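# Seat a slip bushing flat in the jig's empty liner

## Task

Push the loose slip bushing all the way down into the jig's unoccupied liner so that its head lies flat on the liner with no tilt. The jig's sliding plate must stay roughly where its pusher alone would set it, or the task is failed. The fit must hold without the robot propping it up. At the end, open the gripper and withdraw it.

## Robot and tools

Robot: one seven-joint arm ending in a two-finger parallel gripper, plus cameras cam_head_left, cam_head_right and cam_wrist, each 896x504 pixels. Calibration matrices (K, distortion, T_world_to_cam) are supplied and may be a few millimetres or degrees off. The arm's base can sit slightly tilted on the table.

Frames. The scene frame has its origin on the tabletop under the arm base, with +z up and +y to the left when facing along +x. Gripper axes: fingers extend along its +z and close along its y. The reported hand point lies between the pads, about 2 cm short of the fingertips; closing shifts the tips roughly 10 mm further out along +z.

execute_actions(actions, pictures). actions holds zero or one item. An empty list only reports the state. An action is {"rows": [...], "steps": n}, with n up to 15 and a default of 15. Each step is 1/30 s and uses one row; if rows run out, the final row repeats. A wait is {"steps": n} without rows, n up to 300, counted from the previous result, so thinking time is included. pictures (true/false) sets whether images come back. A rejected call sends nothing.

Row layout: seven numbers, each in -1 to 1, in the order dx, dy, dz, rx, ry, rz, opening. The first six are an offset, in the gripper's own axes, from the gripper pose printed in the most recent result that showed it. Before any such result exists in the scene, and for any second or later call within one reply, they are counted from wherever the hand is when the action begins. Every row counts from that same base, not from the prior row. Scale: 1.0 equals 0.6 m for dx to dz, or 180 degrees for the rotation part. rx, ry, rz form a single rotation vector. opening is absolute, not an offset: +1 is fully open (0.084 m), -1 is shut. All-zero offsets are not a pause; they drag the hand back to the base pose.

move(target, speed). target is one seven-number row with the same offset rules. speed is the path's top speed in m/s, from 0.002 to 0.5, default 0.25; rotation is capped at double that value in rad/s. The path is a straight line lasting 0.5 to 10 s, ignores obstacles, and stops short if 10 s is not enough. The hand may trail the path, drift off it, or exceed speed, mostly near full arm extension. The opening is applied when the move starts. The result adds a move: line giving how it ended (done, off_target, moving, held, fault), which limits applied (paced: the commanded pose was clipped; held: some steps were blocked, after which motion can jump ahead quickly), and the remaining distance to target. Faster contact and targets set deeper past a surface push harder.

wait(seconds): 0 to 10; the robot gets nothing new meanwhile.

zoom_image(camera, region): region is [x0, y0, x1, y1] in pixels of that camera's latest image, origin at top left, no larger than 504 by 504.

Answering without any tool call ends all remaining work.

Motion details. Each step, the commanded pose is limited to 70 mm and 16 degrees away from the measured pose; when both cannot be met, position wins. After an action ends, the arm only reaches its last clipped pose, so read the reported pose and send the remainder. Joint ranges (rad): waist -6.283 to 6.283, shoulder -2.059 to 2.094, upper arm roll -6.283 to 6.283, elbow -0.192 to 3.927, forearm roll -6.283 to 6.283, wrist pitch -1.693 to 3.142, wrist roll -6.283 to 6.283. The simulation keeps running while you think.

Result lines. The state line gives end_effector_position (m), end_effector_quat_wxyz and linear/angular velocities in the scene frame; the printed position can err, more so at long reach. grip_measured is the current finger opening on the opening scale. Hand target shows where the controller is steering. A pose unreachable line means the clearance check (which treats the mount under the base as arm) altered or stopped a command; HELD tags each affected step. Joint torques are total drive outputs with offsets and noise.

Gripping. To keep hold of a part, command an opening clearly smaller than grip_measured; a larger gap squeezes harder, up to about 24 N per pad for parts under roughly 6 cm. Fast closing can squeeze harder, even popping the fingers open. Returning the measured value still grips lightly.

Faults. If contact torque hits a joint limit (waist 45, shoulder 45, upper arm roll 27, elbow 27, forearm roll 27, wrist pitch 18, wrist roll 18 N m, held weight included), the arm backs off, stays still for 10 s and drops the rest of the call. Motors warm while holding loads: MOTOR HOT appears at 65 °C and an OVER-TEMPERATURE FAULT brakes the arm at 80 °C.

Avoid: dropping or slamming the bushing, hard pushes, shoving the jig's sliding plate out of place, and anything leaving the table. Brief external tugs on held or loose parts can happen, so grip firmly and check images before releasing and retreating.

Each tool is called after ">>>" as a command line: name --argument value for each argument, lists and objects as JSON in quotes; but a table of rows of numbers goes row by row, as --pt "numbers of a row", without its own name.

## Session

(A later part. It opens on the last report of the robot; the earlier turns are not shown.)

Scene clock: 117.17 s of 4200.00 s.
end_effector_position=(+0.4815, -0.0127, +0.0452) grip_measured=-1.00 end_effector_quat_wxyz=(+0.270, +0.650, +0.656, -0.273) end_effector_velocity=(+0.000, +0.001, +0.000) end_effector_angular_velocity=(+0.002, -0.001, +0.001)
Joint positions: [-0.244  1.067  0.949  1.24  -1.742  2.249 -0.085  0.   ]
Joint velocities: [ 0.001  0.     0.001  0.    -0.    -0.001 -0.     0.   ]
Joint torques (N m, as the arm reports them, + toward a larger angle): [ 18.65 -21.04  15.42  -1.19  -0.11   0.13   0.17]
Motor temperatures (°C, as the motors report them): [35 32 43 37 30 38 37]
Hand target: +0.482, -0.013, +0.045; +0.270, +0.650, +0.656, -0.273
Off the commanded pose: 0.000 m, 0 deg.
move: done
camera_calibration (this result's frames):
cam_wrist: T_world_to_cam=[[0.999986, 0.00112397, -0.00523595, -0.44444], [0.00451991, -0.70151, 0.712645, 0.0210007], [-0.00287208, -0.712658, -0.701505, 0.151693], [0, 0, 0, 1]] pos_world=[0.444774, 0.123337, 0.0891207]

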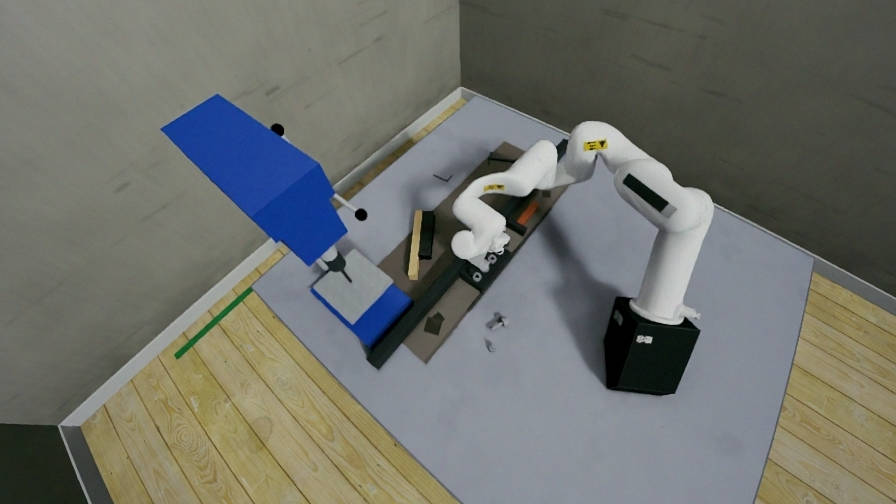

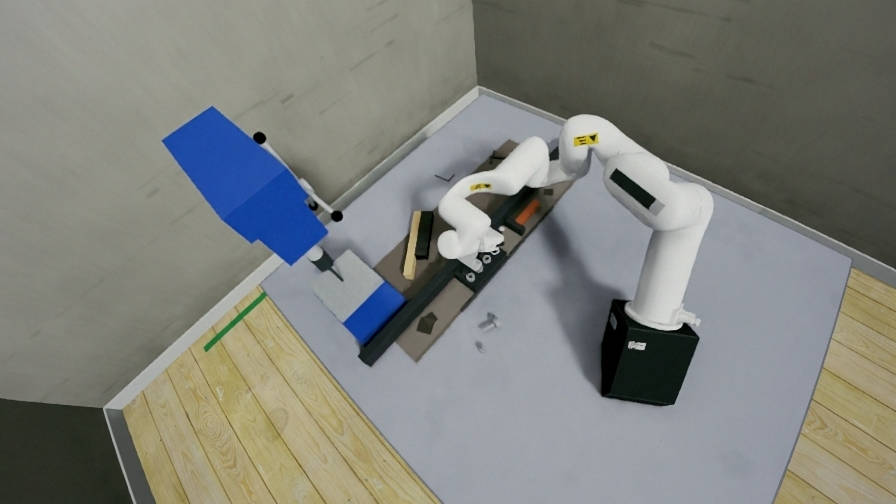

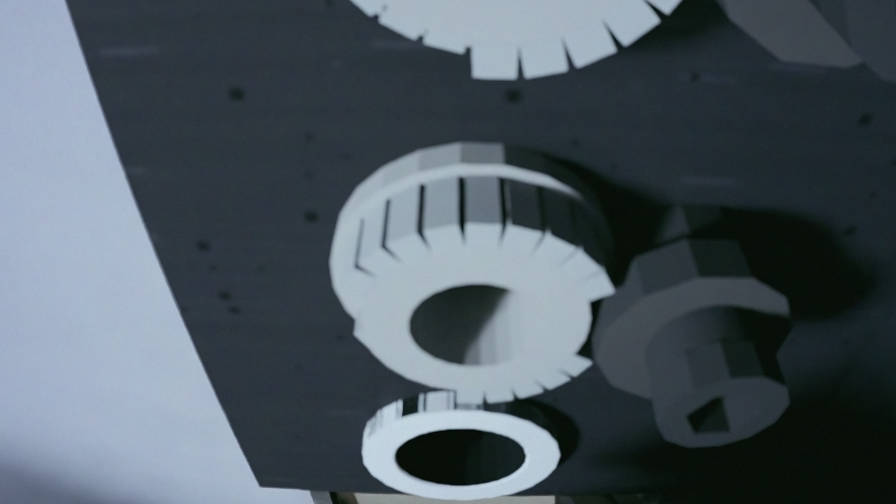

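>>> move --target '[0.007,0,0.007,0,0,0,-1]' --speed 0.006

Scene clock: 119.00 s of 4200.00 s.
end_effector_position=(+0.4817, -0.0122, +0.0409) grip_measured=-1.00 end_effector_quat_wxyz=(+0.270, +0.650, +0.656, -0.272) end_effector_velocity=(+0.000, -0.000, -0.002) end_effector_angular_velocity=(+0.000, +0.000, -0.001)
Joint positions: [-0.246  1.075  0.945  1.243 -1.753  2.246 -0.086  0.   ]
Joint velocities: [-0.004  0.004  0.002  0.001 -0.006  0.001 -0.001  0.   ]
Joint torques (N m, as the arm reports them, + toward a larger angle): [ 12.2  -14.7    9.33   4.22  -3.41  -4.71  -0.56]
Motor temperatures (°C, as the motors report them): [35 32 43 37 30 38 37]
Hand target: +0.481, -0.013, +0.039; +0.270, +0.650, +0.656, -0.273
Off the commanded pose: 0.002 m, 0 deg.
move: done
camera_calibration (this result's frames):
cam_wrist: T_world_to_cam=[[0.999991, 0.00227756, -0.00353579, -0.444689], [0.00411707, -0.701903, 0.71226, 0.0246679], [-0.000859568, -0.712268, -0.701907, 0.148105], [0, 0, 0, 1]] pos_world=[0.444711, 0.123818, 0.0848136]

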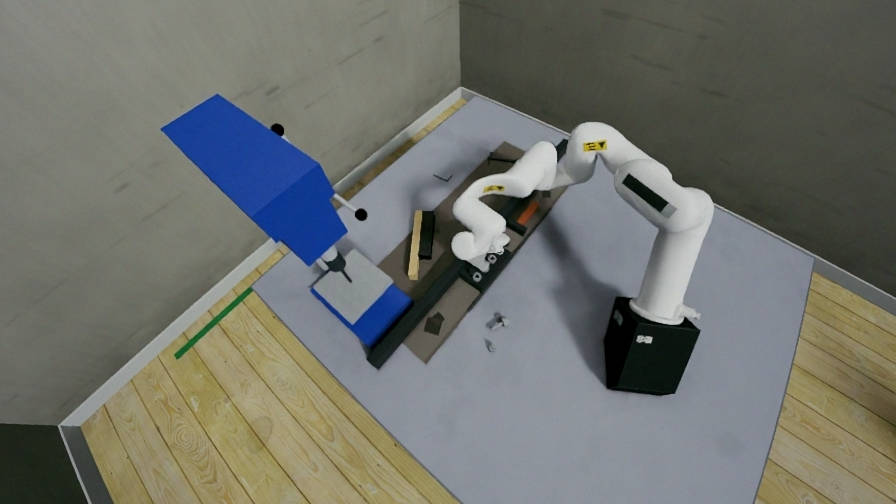

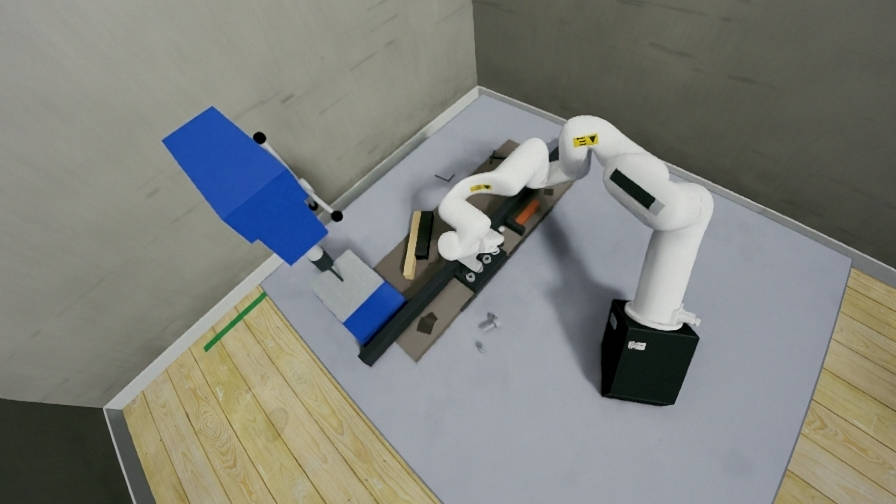

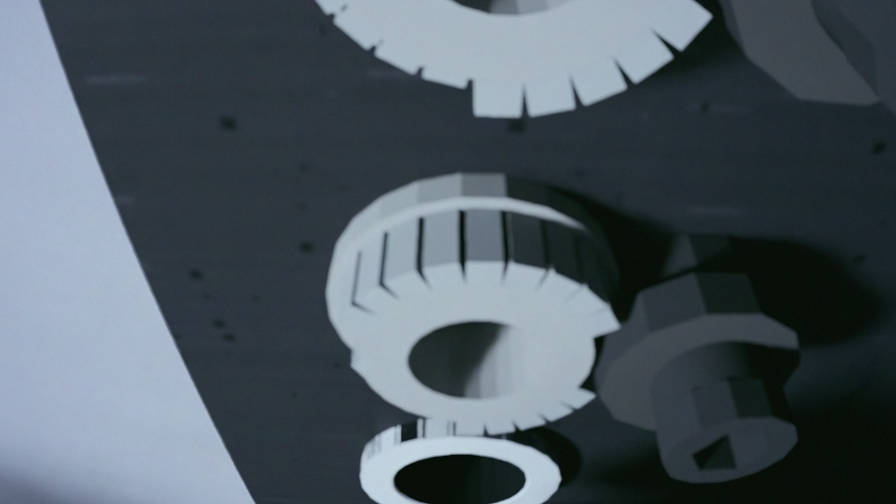

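>>> move --target '[0,-0.065,0,0,0,0,-1]' --speed 0.02

>>> move --target '[-0.08,0,-0.06,0,0,0,-1]' --speed 0.1

Scene clock: 122.27 s of 4200.00 s.
end_effector_position=(+0.4428, -0.0126, +0.0411) grip_measured=-1.00 end_effector_quat_wxyz=(+0.271, +0.650, +0.656, -0.272) end_effector_velocity=(+0.000, -0.000, +0.000) end_effector_angular_velocity=(-0.000, -0.001, -0.002)
Joint positions: [-0.279  1.071  0.958  1.132 -1.699  2.262  0.021  0.   ]
Joint velocities: [-0.     0.     0.001  0.001  0.     0.001  0.002  0.   ]
Joint torques (N m, as the arm reports them, + toward a larger angle): [ 17.81 -19.12  15.16  -1.85   0.17   0.19   0.21]
Motor temperatures (°C, as the motors report them): [35 32 43 37 30 38 37]
Hand target: +0.443, -0.013, +0.041; +0.271, +0.650, +0.656, -0.272
Off the commanded pose: 0.000 m, 0 deg.
move: done
camera_calibration (this result's frames):
cam_wrist: T_world_to_cam=[[0.999991, 0.0023374, -0.0034529, -0.405771], [0.00410019, -0.701743, 0.712418, 0.0243804], [-0.000757841, -0.712426, -0.701746, 0.147892], [0, 0, 0, 1]] pos_world=[0.40578, 0.123419, 0.0850123]

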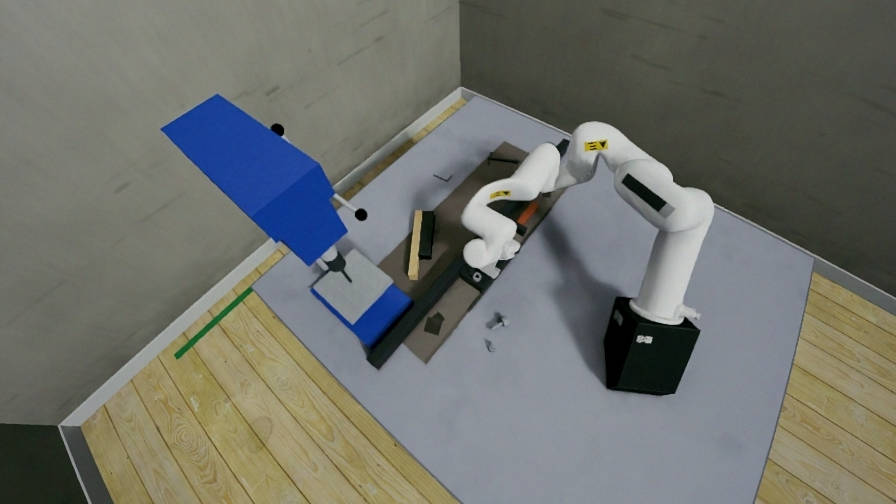

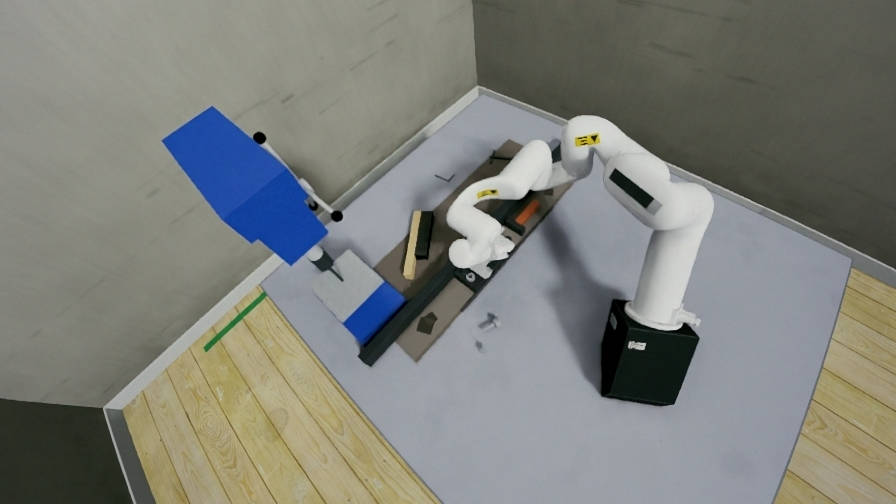

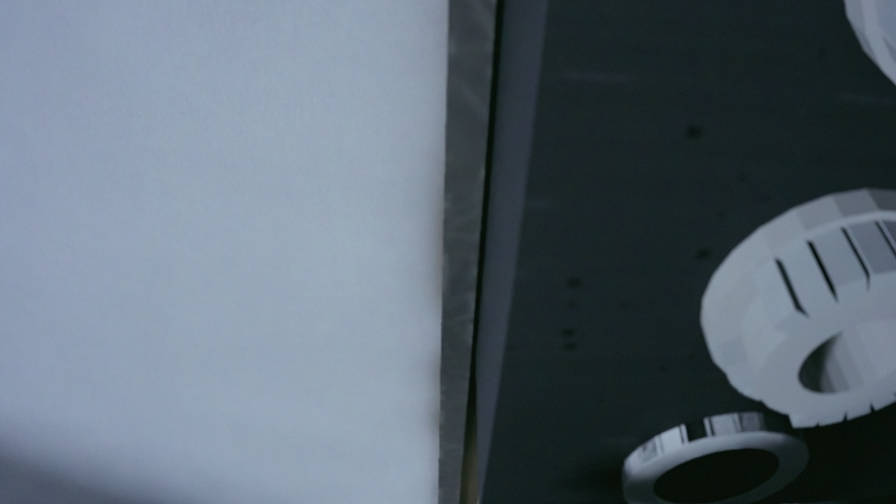

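Scene clock: 123.23 s of 4200.00 s.
end_effector_position=(+0.4430, -0.0212, +0.1001) grip_measured=-1.00 end_effector_quat_wxyz=(+0.271, +0.649, +0.656, -0.273) end_effector_velocity=(-0.000, +0.000, +0.001) end_effector_angular_velocity=(+0.001, -0.001, +0.001)
Joint positions: [-0.277  0.985  1.065  1.084 -1.584  2.327  0.021  0.   ]
Joint velocities: [ 0.    -0.002  0.002 -0.002  0.002  0.001 -0.     0.   ]
Joint torques (N m, as the arm reports them, + toward a larger angle): [ 17.8  -19.42  15.42  -0.28   0.21   0.1    0.14]
Motor temperatures (°C, as the motors report them): [35 32 43 37 30 38 37]
Hand target: +0.443, -0.021, +0.100; +0.271, +0.649, +0.656, -0.272
Off the commanded pose: 0.001 m, 0 deg.
move: done
camera_calibration (this result's frames):
cam_wrist: T_world_to_cam=[[0.999989, 0.00244957, -0.00408654, -0.4057], [0.00463114, -0.701228, 0.712922, -0.0239183], [-0.00111925, -0.712933, -0.701231, 0.183277], [0, 0, 0, 1]] pos_world=[0.406011, 0.114886, 0.143914]

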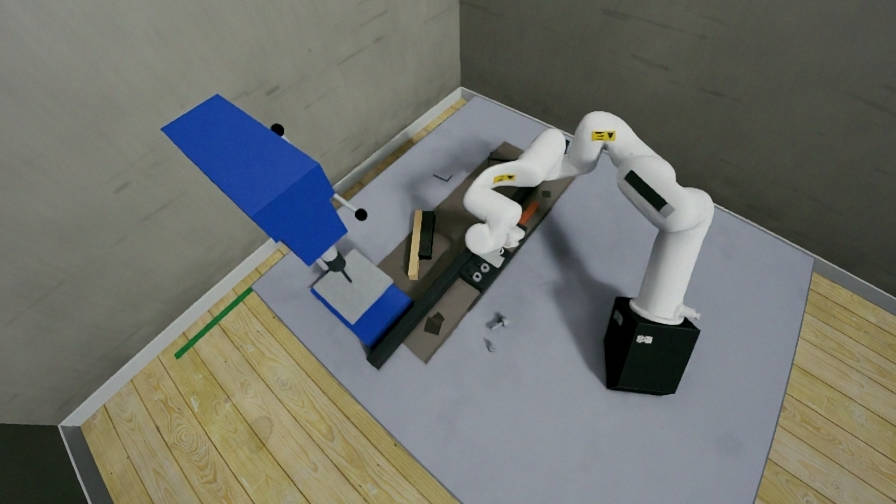

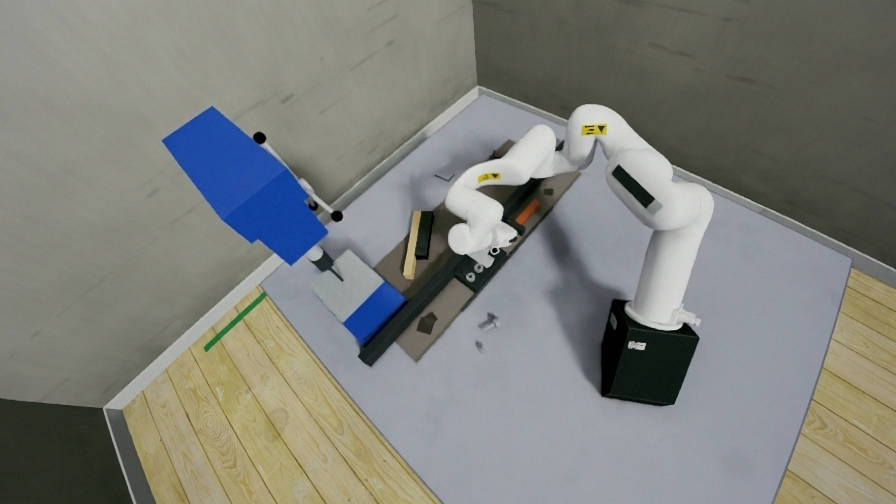

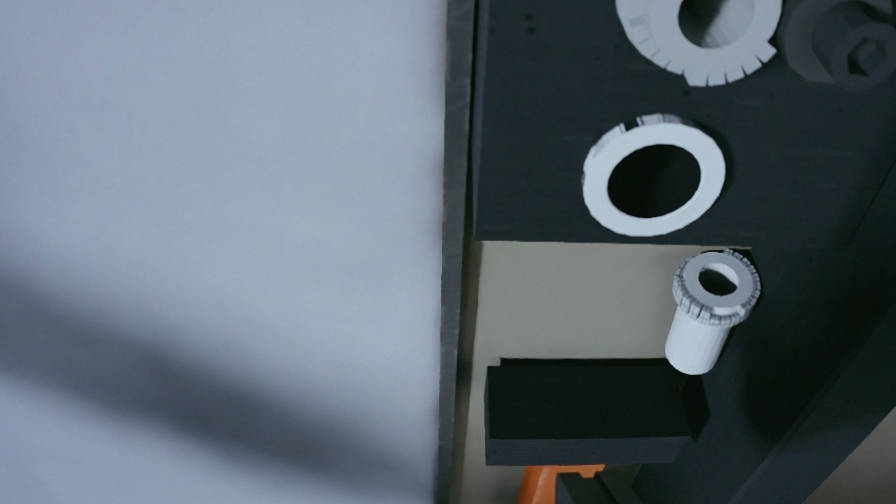

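>>> move --target '[-0.165,0.05,0.047,0,0.25,0,-1]' --speed 0.2

Scene clock: 126.90 s of 4200.00 s.
end_effector_position=(+0.4735, -0.1097, +0.1498) grip_measured=-1.00 end_effector_quat_wxyz=(-0.002, +0.704, +0.711, -0.004) end_effector_velocity=(+0.001, -0.001, +0.000) end_effector_angular_velocity=(+0.003, -0.000, -0.002)
Joint positions: [-1.336  1.011  1.99   0.737 -1.525  1.814 -0.52   0.   ]
Joint velocities: [-0.002  0.002  0.002  0.003  0.    -0.001 -0.003  0.   ]
Joint torques (N m, as the arm reports them, + toward a larger angle): [  9.48 -15.19  14.65  -0.07   0.09  -1.78   0.21]
Motor temperatures (°C, as the motors report them): [35 32 43 37 30 38 37]
Hand target: +0.474, -0.110, +0.150; -0.002, +0.704, +0.710, -0.004
Off the commanded pose: 0.001 m, 0 deg.
move: done
camera_calibration (this result's frames):
cam_wrist: T_world_to_cam=[[0.99994, 0.00402237, -0.0102, -0.434719], [0.00410519, -0.999959, 0.00811186, -0.0485683], [-0.0101669, -0.00815324, -0.999915, 0.281366], [0, 0, 0, 1]] pos_world=[0.437753, -0.0445237, 0.277302]

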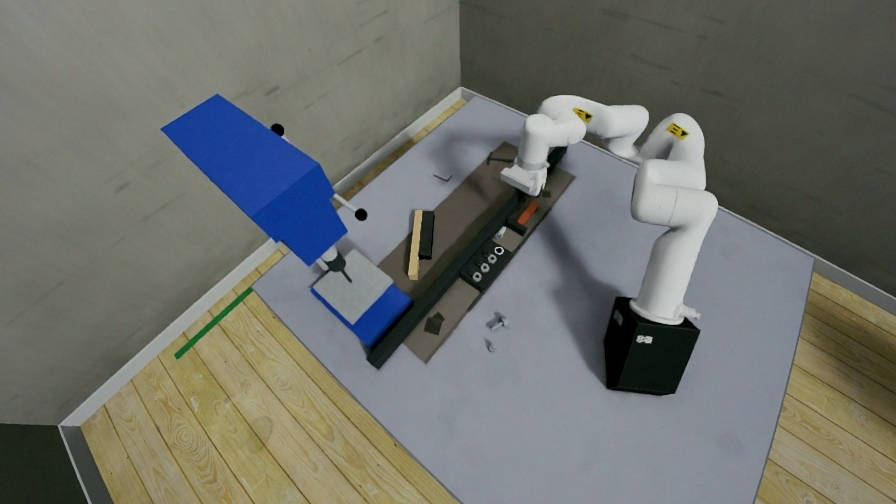

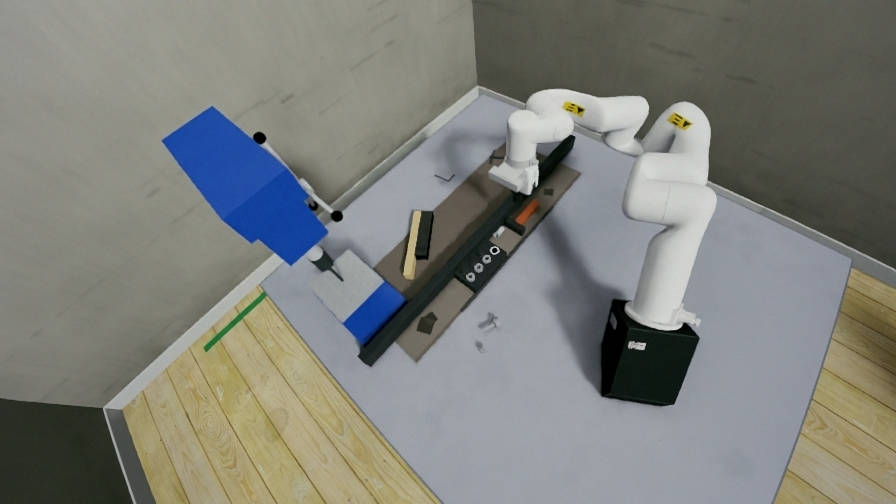

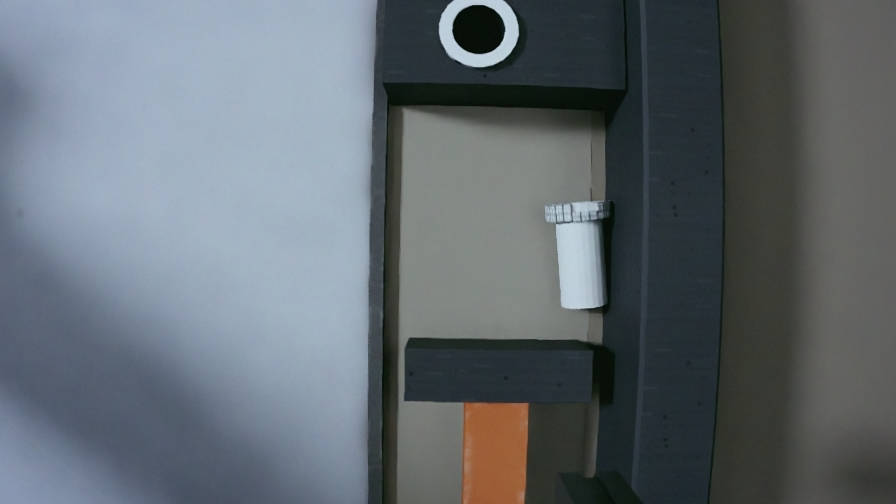

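>>> move --target '[0.1,0.019,0.142,0,0,0,-1]' --speed 0.1

>>> move --target '[0,0,0.037,0,0,0,-1]' --speed 0.01

Scene clock: 129.70 s of 4200.00 s.
end_effector_position=(+0.4840, -0.0501, +0.0647) grip_measured=-1.00 end_effector_quat_wxyz=(-0.002, +0.704, +0.710, -0.004) end_effector_velocity=(-0.000, -0.000, -0.001) end_effector_angular_velocity=(-0.002, +0.002, -0.001)
Joint positions: [-1.15   1.026  1.635  0.799 -1.73   1.678 -0.421  0.   ]
Joint velocities: [ 0.002  0.    -0.005  0.002 -0.002  0.     0.001  0.   ]
Joint torques (N m, as the arm reports them, + toward a larger angle): [ 11.75 -15.64  14.99  -3.52   0.16  -1.77   0.12]
Motor temperatures (°C, as the motors report them): [35 32 43 37 30 38 37]
Hand target: +0.484, -0.050, +0.064; -0.002, +0.704, +0.710, -0.004
Off the commanded pose: 0.001 m, 0 deg.
move: done
camera_calibration (this result's frames):
cam_wrist: T_world_to_cam=[[0.999948, 0.00337996, -0.00960165, -0.446408], [0.00345638, -0.999962, 0.00795359, 0.0120159], [-0.0095744, -0.00798636, -0.999922, 0.196648], [0, 0, 0, 1]] pos_world=[0.448226, 0.0150948, 0.192251]

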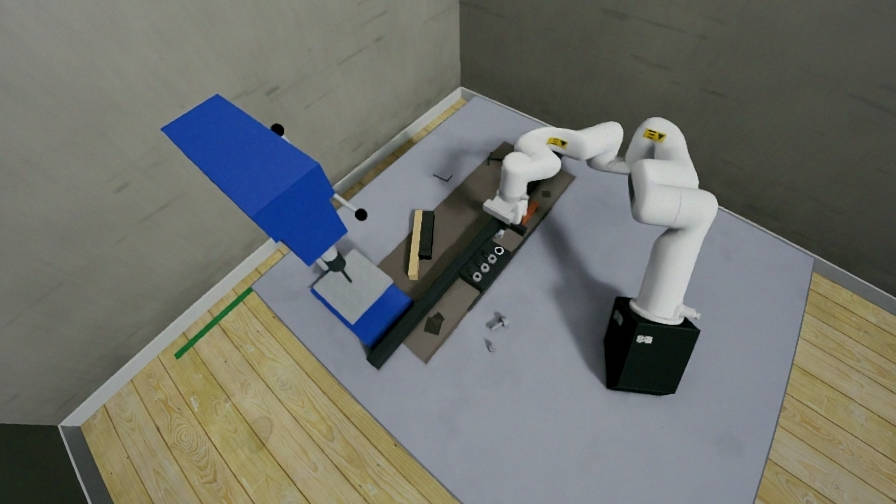

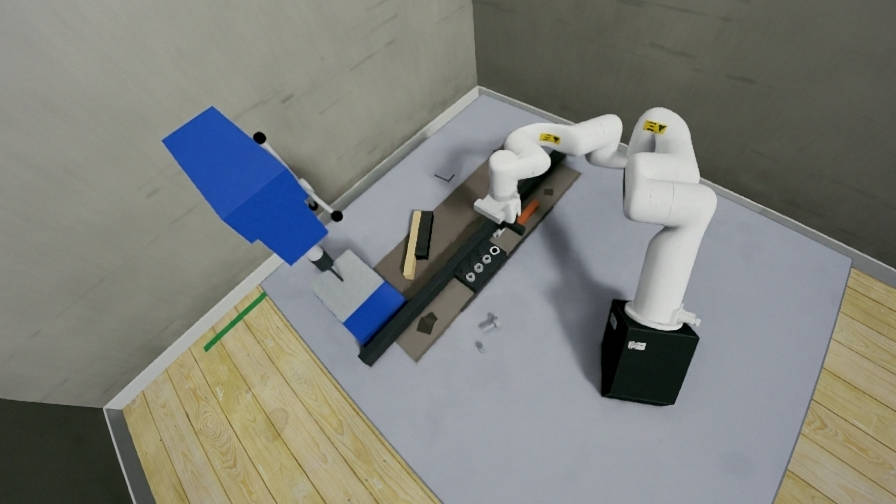

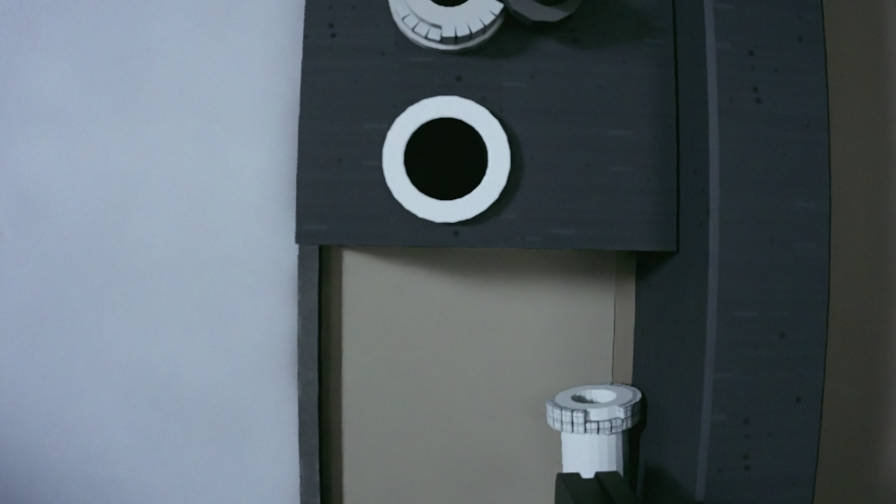

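Scene clock: 132.13 s of 4200.00 s.
end_effector_position=(+0.4839, -0.0502, +0.0426) grip_measured=-1.00 end_effector_quat_wxyz=(-0.002, +0.704, +0.710, -0.004) end_effector_velocity=(+0.001, -0.000, +0.000) end_effector_angular_velocity=(+0.000, -0.002, -0.000)
Joint positions: [-1.155  1.042  1.58   0.807 -1.782  1.646 -0.428  0.   ]
Joint velocities: [-0.    -0.     0.     0.    -0.001 -0.001 -0.     0.   ]
Joint torques (N m, as the arm reports them, + toward a larger angle): [ 11.82 -15.37  14.92  -4.38   0.06  -1.83   0.23]
Motor temperatures (°C, as the motors report them): [35 32 43 37 30 38 37]
Hand target: +0.484, -0.050, +0.043; -0.002, +0.704, +0.710, -0.004
Off the commanded pose: 0.000 m, 0 deg.
move: done
camera_calibration (this result's frames):
cam_wrist: T_world_to_cam=[[0.999948, 0.00329677, -0.00964332, -0.446506], [0.00337281, -0.999963, 0.0078803, 0.0121778], [-0.00961698, -0.00791242, -0.999922, 0.174516], [0, 0, 0, 1]] pos_world=[0.44812, 0.0150302, 0.170101]

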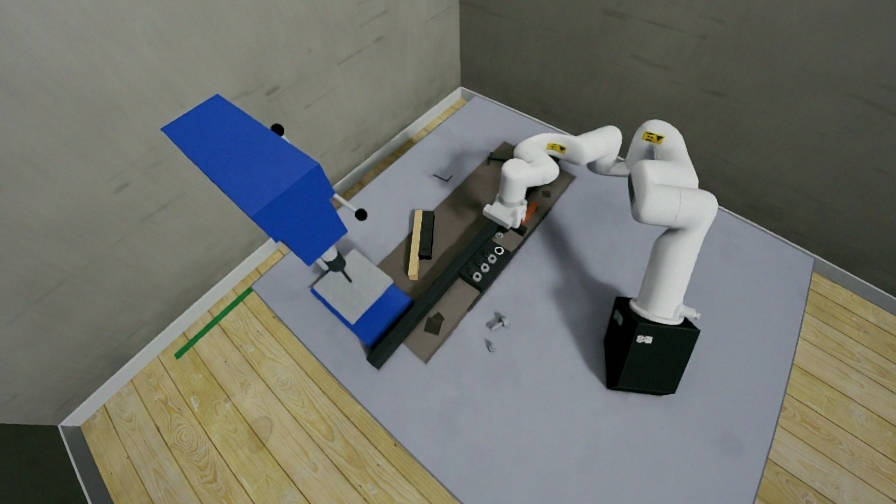

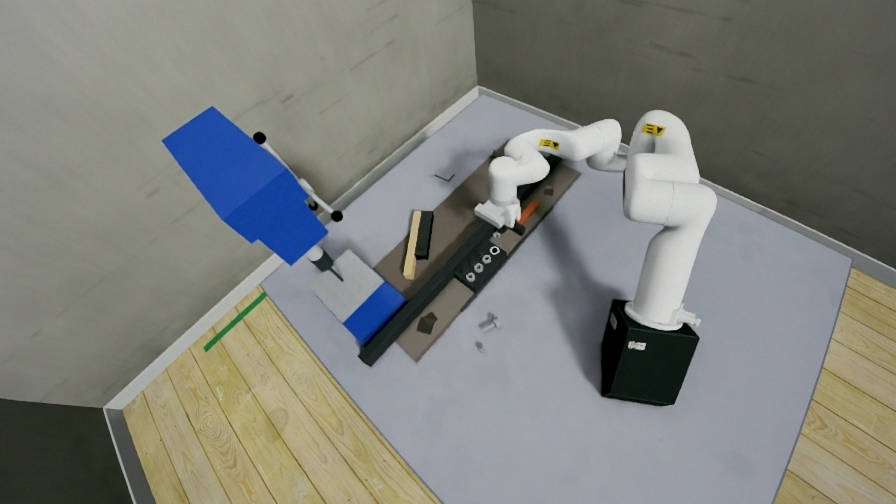

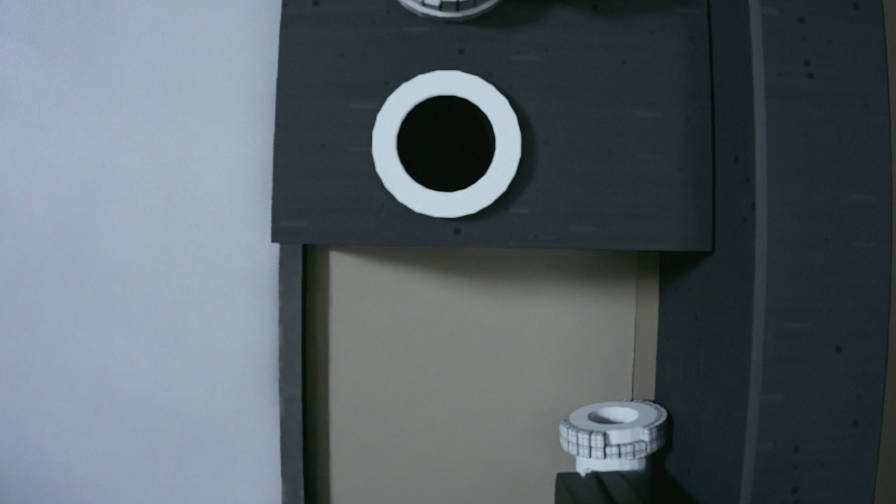

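No contact yet; a bit lower.

>>> move --target '[0,0.003,0.009,0,0,0,-1]' --speed 0.005

Scene clock: 134.07 s of 4200.00 s.
end_effector_position=(+0.4862, -0.0493, +0.0394) grip_measured=-1.00 end_effector_quat_wxyz=(-0.001, +0.703, +0.711, -0.002) end_effector_velocity=(+0.001, -0.001, -0.000) end_effector_angular_velocity=(+0.002, +0.001, -0.004)
Joint positions: [-1.15   1.048  1.57   0.814 -1.794  1.641 -0.433  0.   ]
Joint velocities: [-0.002  0.005  0.002  0.002 -0.002  0.001 -0.001  0.   ]
Joint torques (N m, as the arm reports them, + toward a larger angle): [  6.5  -10.22   3.94   5.89  -5.17  -3.66   0.37]
Motor temperatures (°C, as the motors report them): [35 32 43 37 30 38 37]
Hand target: +0.486, -0.050, +0.037; -0.002, +0.704, +0.710, -0.004
Off the commanded pose: 0.002 m, 0 deg.
move: done
camera_calibration (this result's frames):
cam_wrist: T_world_to_cam=[[0.999968, 0.0054656, -0.0059171, -0.448821], [0.00550335, -0.999964, 0.00638316, 0.0121376], [-0.005882, -0.00641551, -0.999962, 0.169627], [0, 0, 0, 1]] pos_world=[0.449737, 0.0156785, 0.166888]

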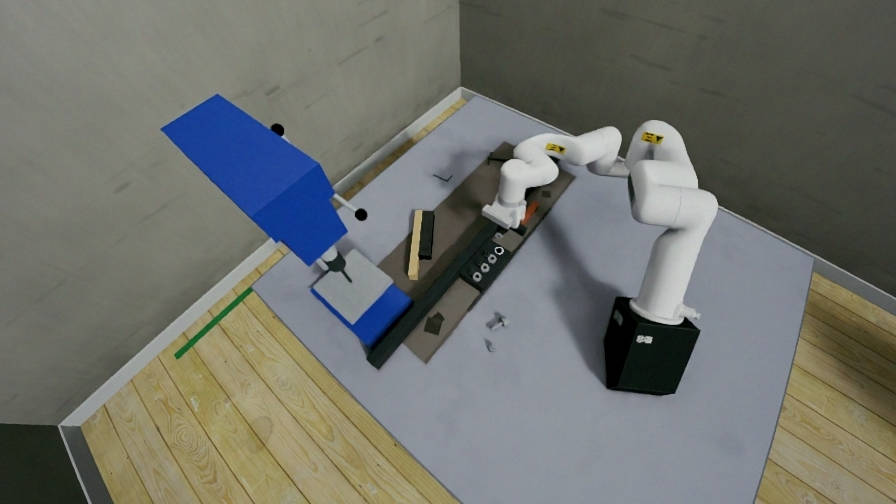

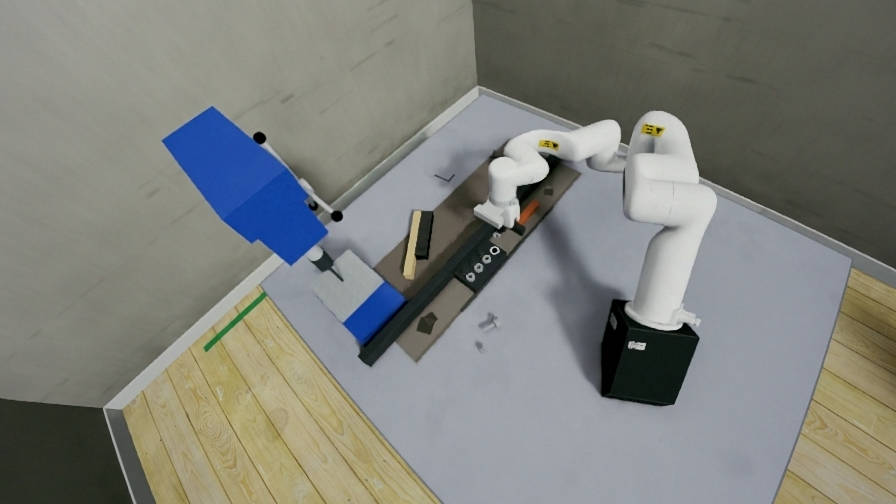

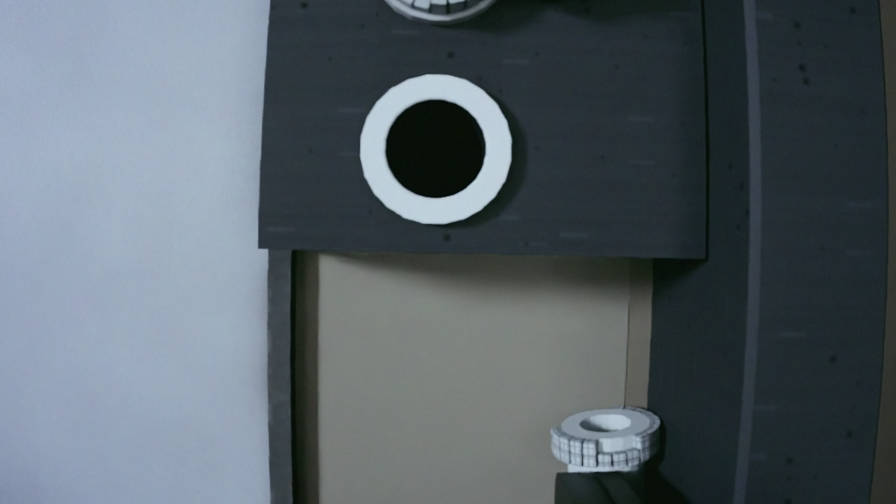

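Contact. Drag −x, pressing lightly.

>>> move --target '[0,-0.07,0.002,0,0,0,-1]' --speed 0.015

>>> move --target '[-0.09,0,-0.16,0,0,0,0.3]' --speed 0.15

Scene clock: 137.77 s of 4200.00 s.
end_effector_position=(+0.4442, -0.0498, +0.0382) grip_measured=-1.00 end_effector_quat_wxyz=(-0.001, +0.703, +0.711, -0.002) end_effector_velocity=(+0.001, -0.001, +0.000) end_effector_angular_velocity=(-0.002, -0.001, -0.003)
Joint positions: [-1.251  1.044  1.596  0.675 -1.805  1.634 -0.377  0.   ]
Joint velocities: [-0.001 -0.001  0.001  0.001 -0.001  0.001  0.001  0.   ]
Joint torques (N m, as the arm reports them, + toward a larger angle): [ 10.28 -13.19  13.87  -4.68   0.25  -1.8    0.11]
Motor temperatures (°C, as the motors report them): [35 32 42 37 30 38 37]
Hand target: +0.444, -0.050, +0.038; -0.001, +0.703, +0.711, -0.002
Off the commanded pose: 0.000 m, 0 deg.
move: done
camera_calibration (this result's frames):
cam_wrist: T_world_to_cam=[[0.999967, 0.00550537, -0.0060523, -0.406818], [0.00554477, -0.999963, 0.00651224, 0.0118313], [-0.00601622, -0.00654558, -0.99996, 0.16826], [0, 0, 0, 1]] pos_world=[0.407751, 0.015172, 0.165714]

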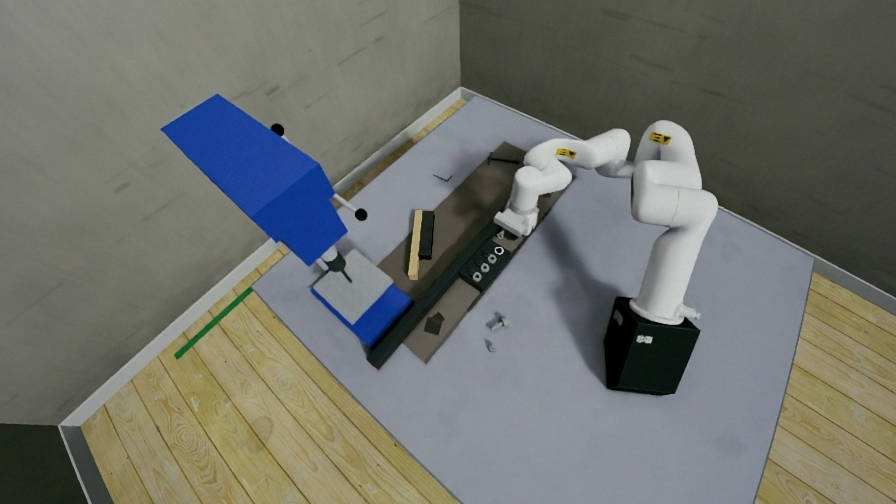

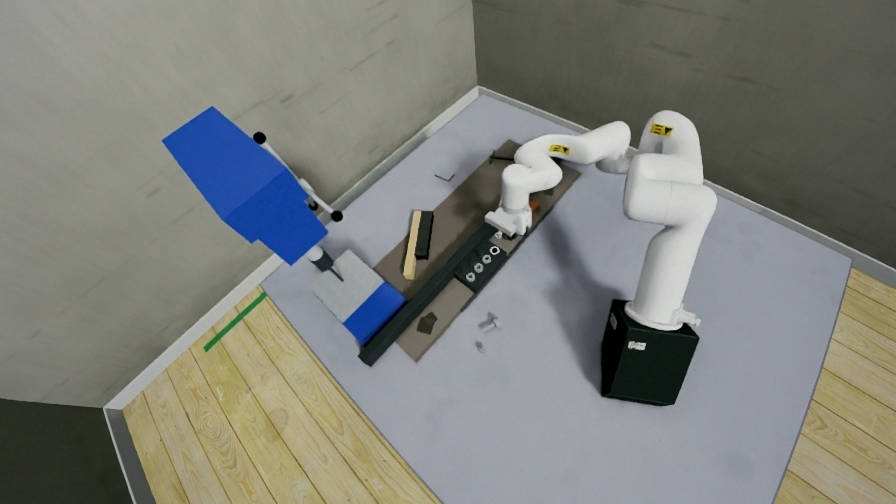

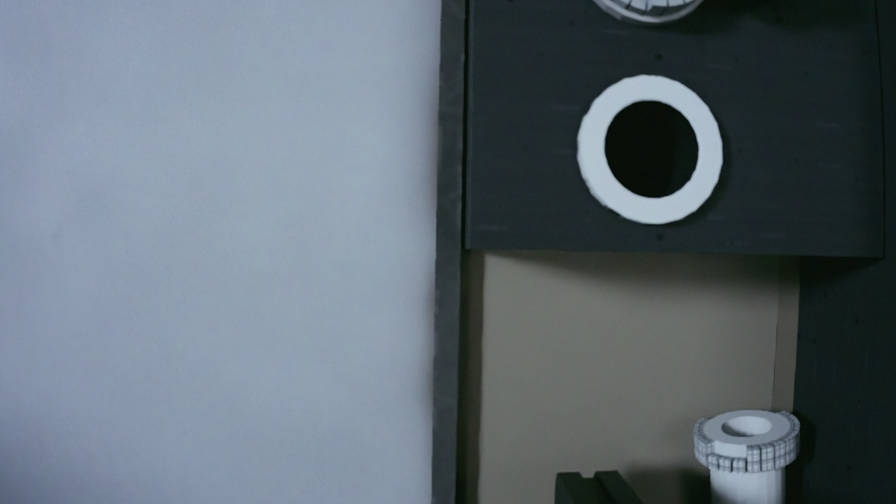

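Scene clock: 138.90 s of 4200.00 s.
end_effector_position=(+0.4447, -0.1034, +0.1338) grip_measured=+0.29 end_effector_quat_wxyz=(-0.001, +0.703, +0.711, -0.002) end_effector_velocity=(+0.001, -0.001, +0.002) end_effector_angular_velocity=(-0.002, -0.002, -0.000)
Joint positions: [-1.412  1.03   1.988  0.631 -1.546  1.776 -0.483  0.056]
Joint velocities: [-0.001 -0.001  0.006  0.001  0.002  0.003 -0.001  0.   ]
Joint torques (N m, as the arm reports them, + toward a larger angle): [  8.8  -13.43  13.88  -0.25   0.01  -1.82   0.18]
Motor temperatures (°C, as the motors report them): [35 32 42 37 30 38 37]
Hand target: +0.445, -0.104, +0.134; -0.001, +0.703, +0.711, -0.002
Off the commanded pose: 0.001 m, 0 deg.
move: done
camera_calibration (this result's frames):
cam_wrist: T_world_to_cam=[[0.999958, 0.00626136, -0.00676478, -0.40634], [0.00630665, -0.999958, 0.00669537, -0.0427669], [-0.00672257, -0.00673775, -0.999955, 0.263815], [0, 0, 0, 1]] pos_world=[0.408366, -0.0384433, 0.261341]

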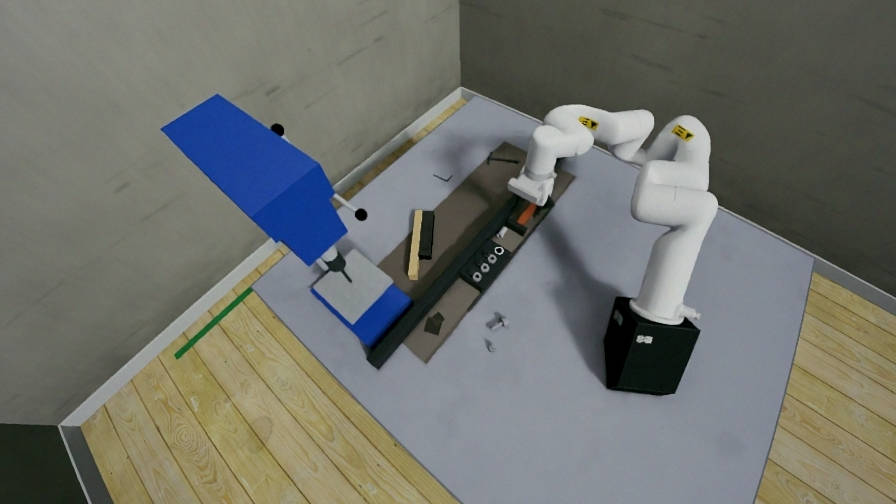

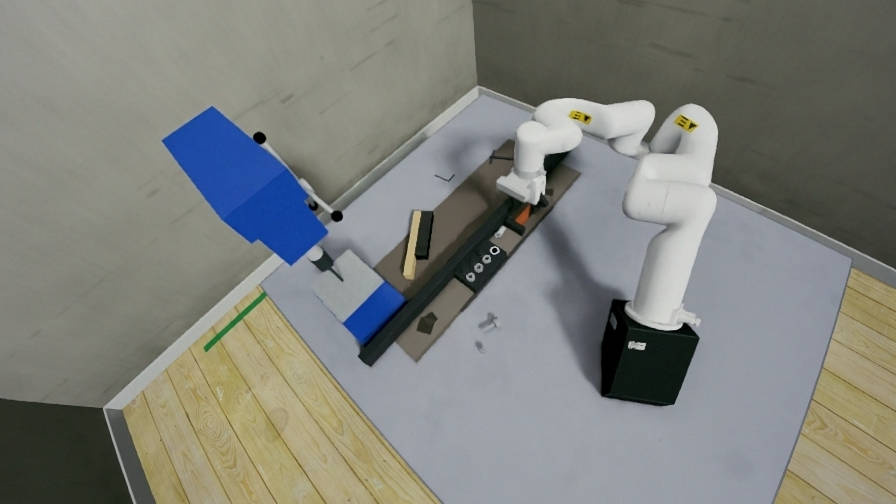

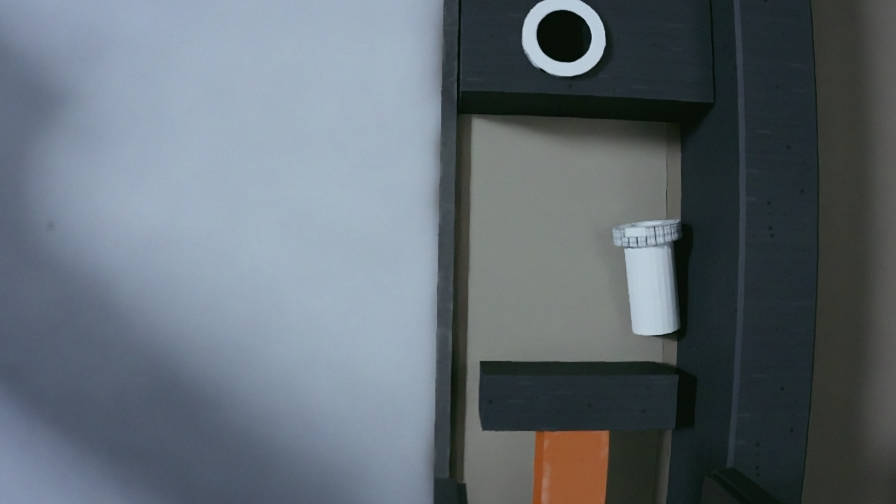

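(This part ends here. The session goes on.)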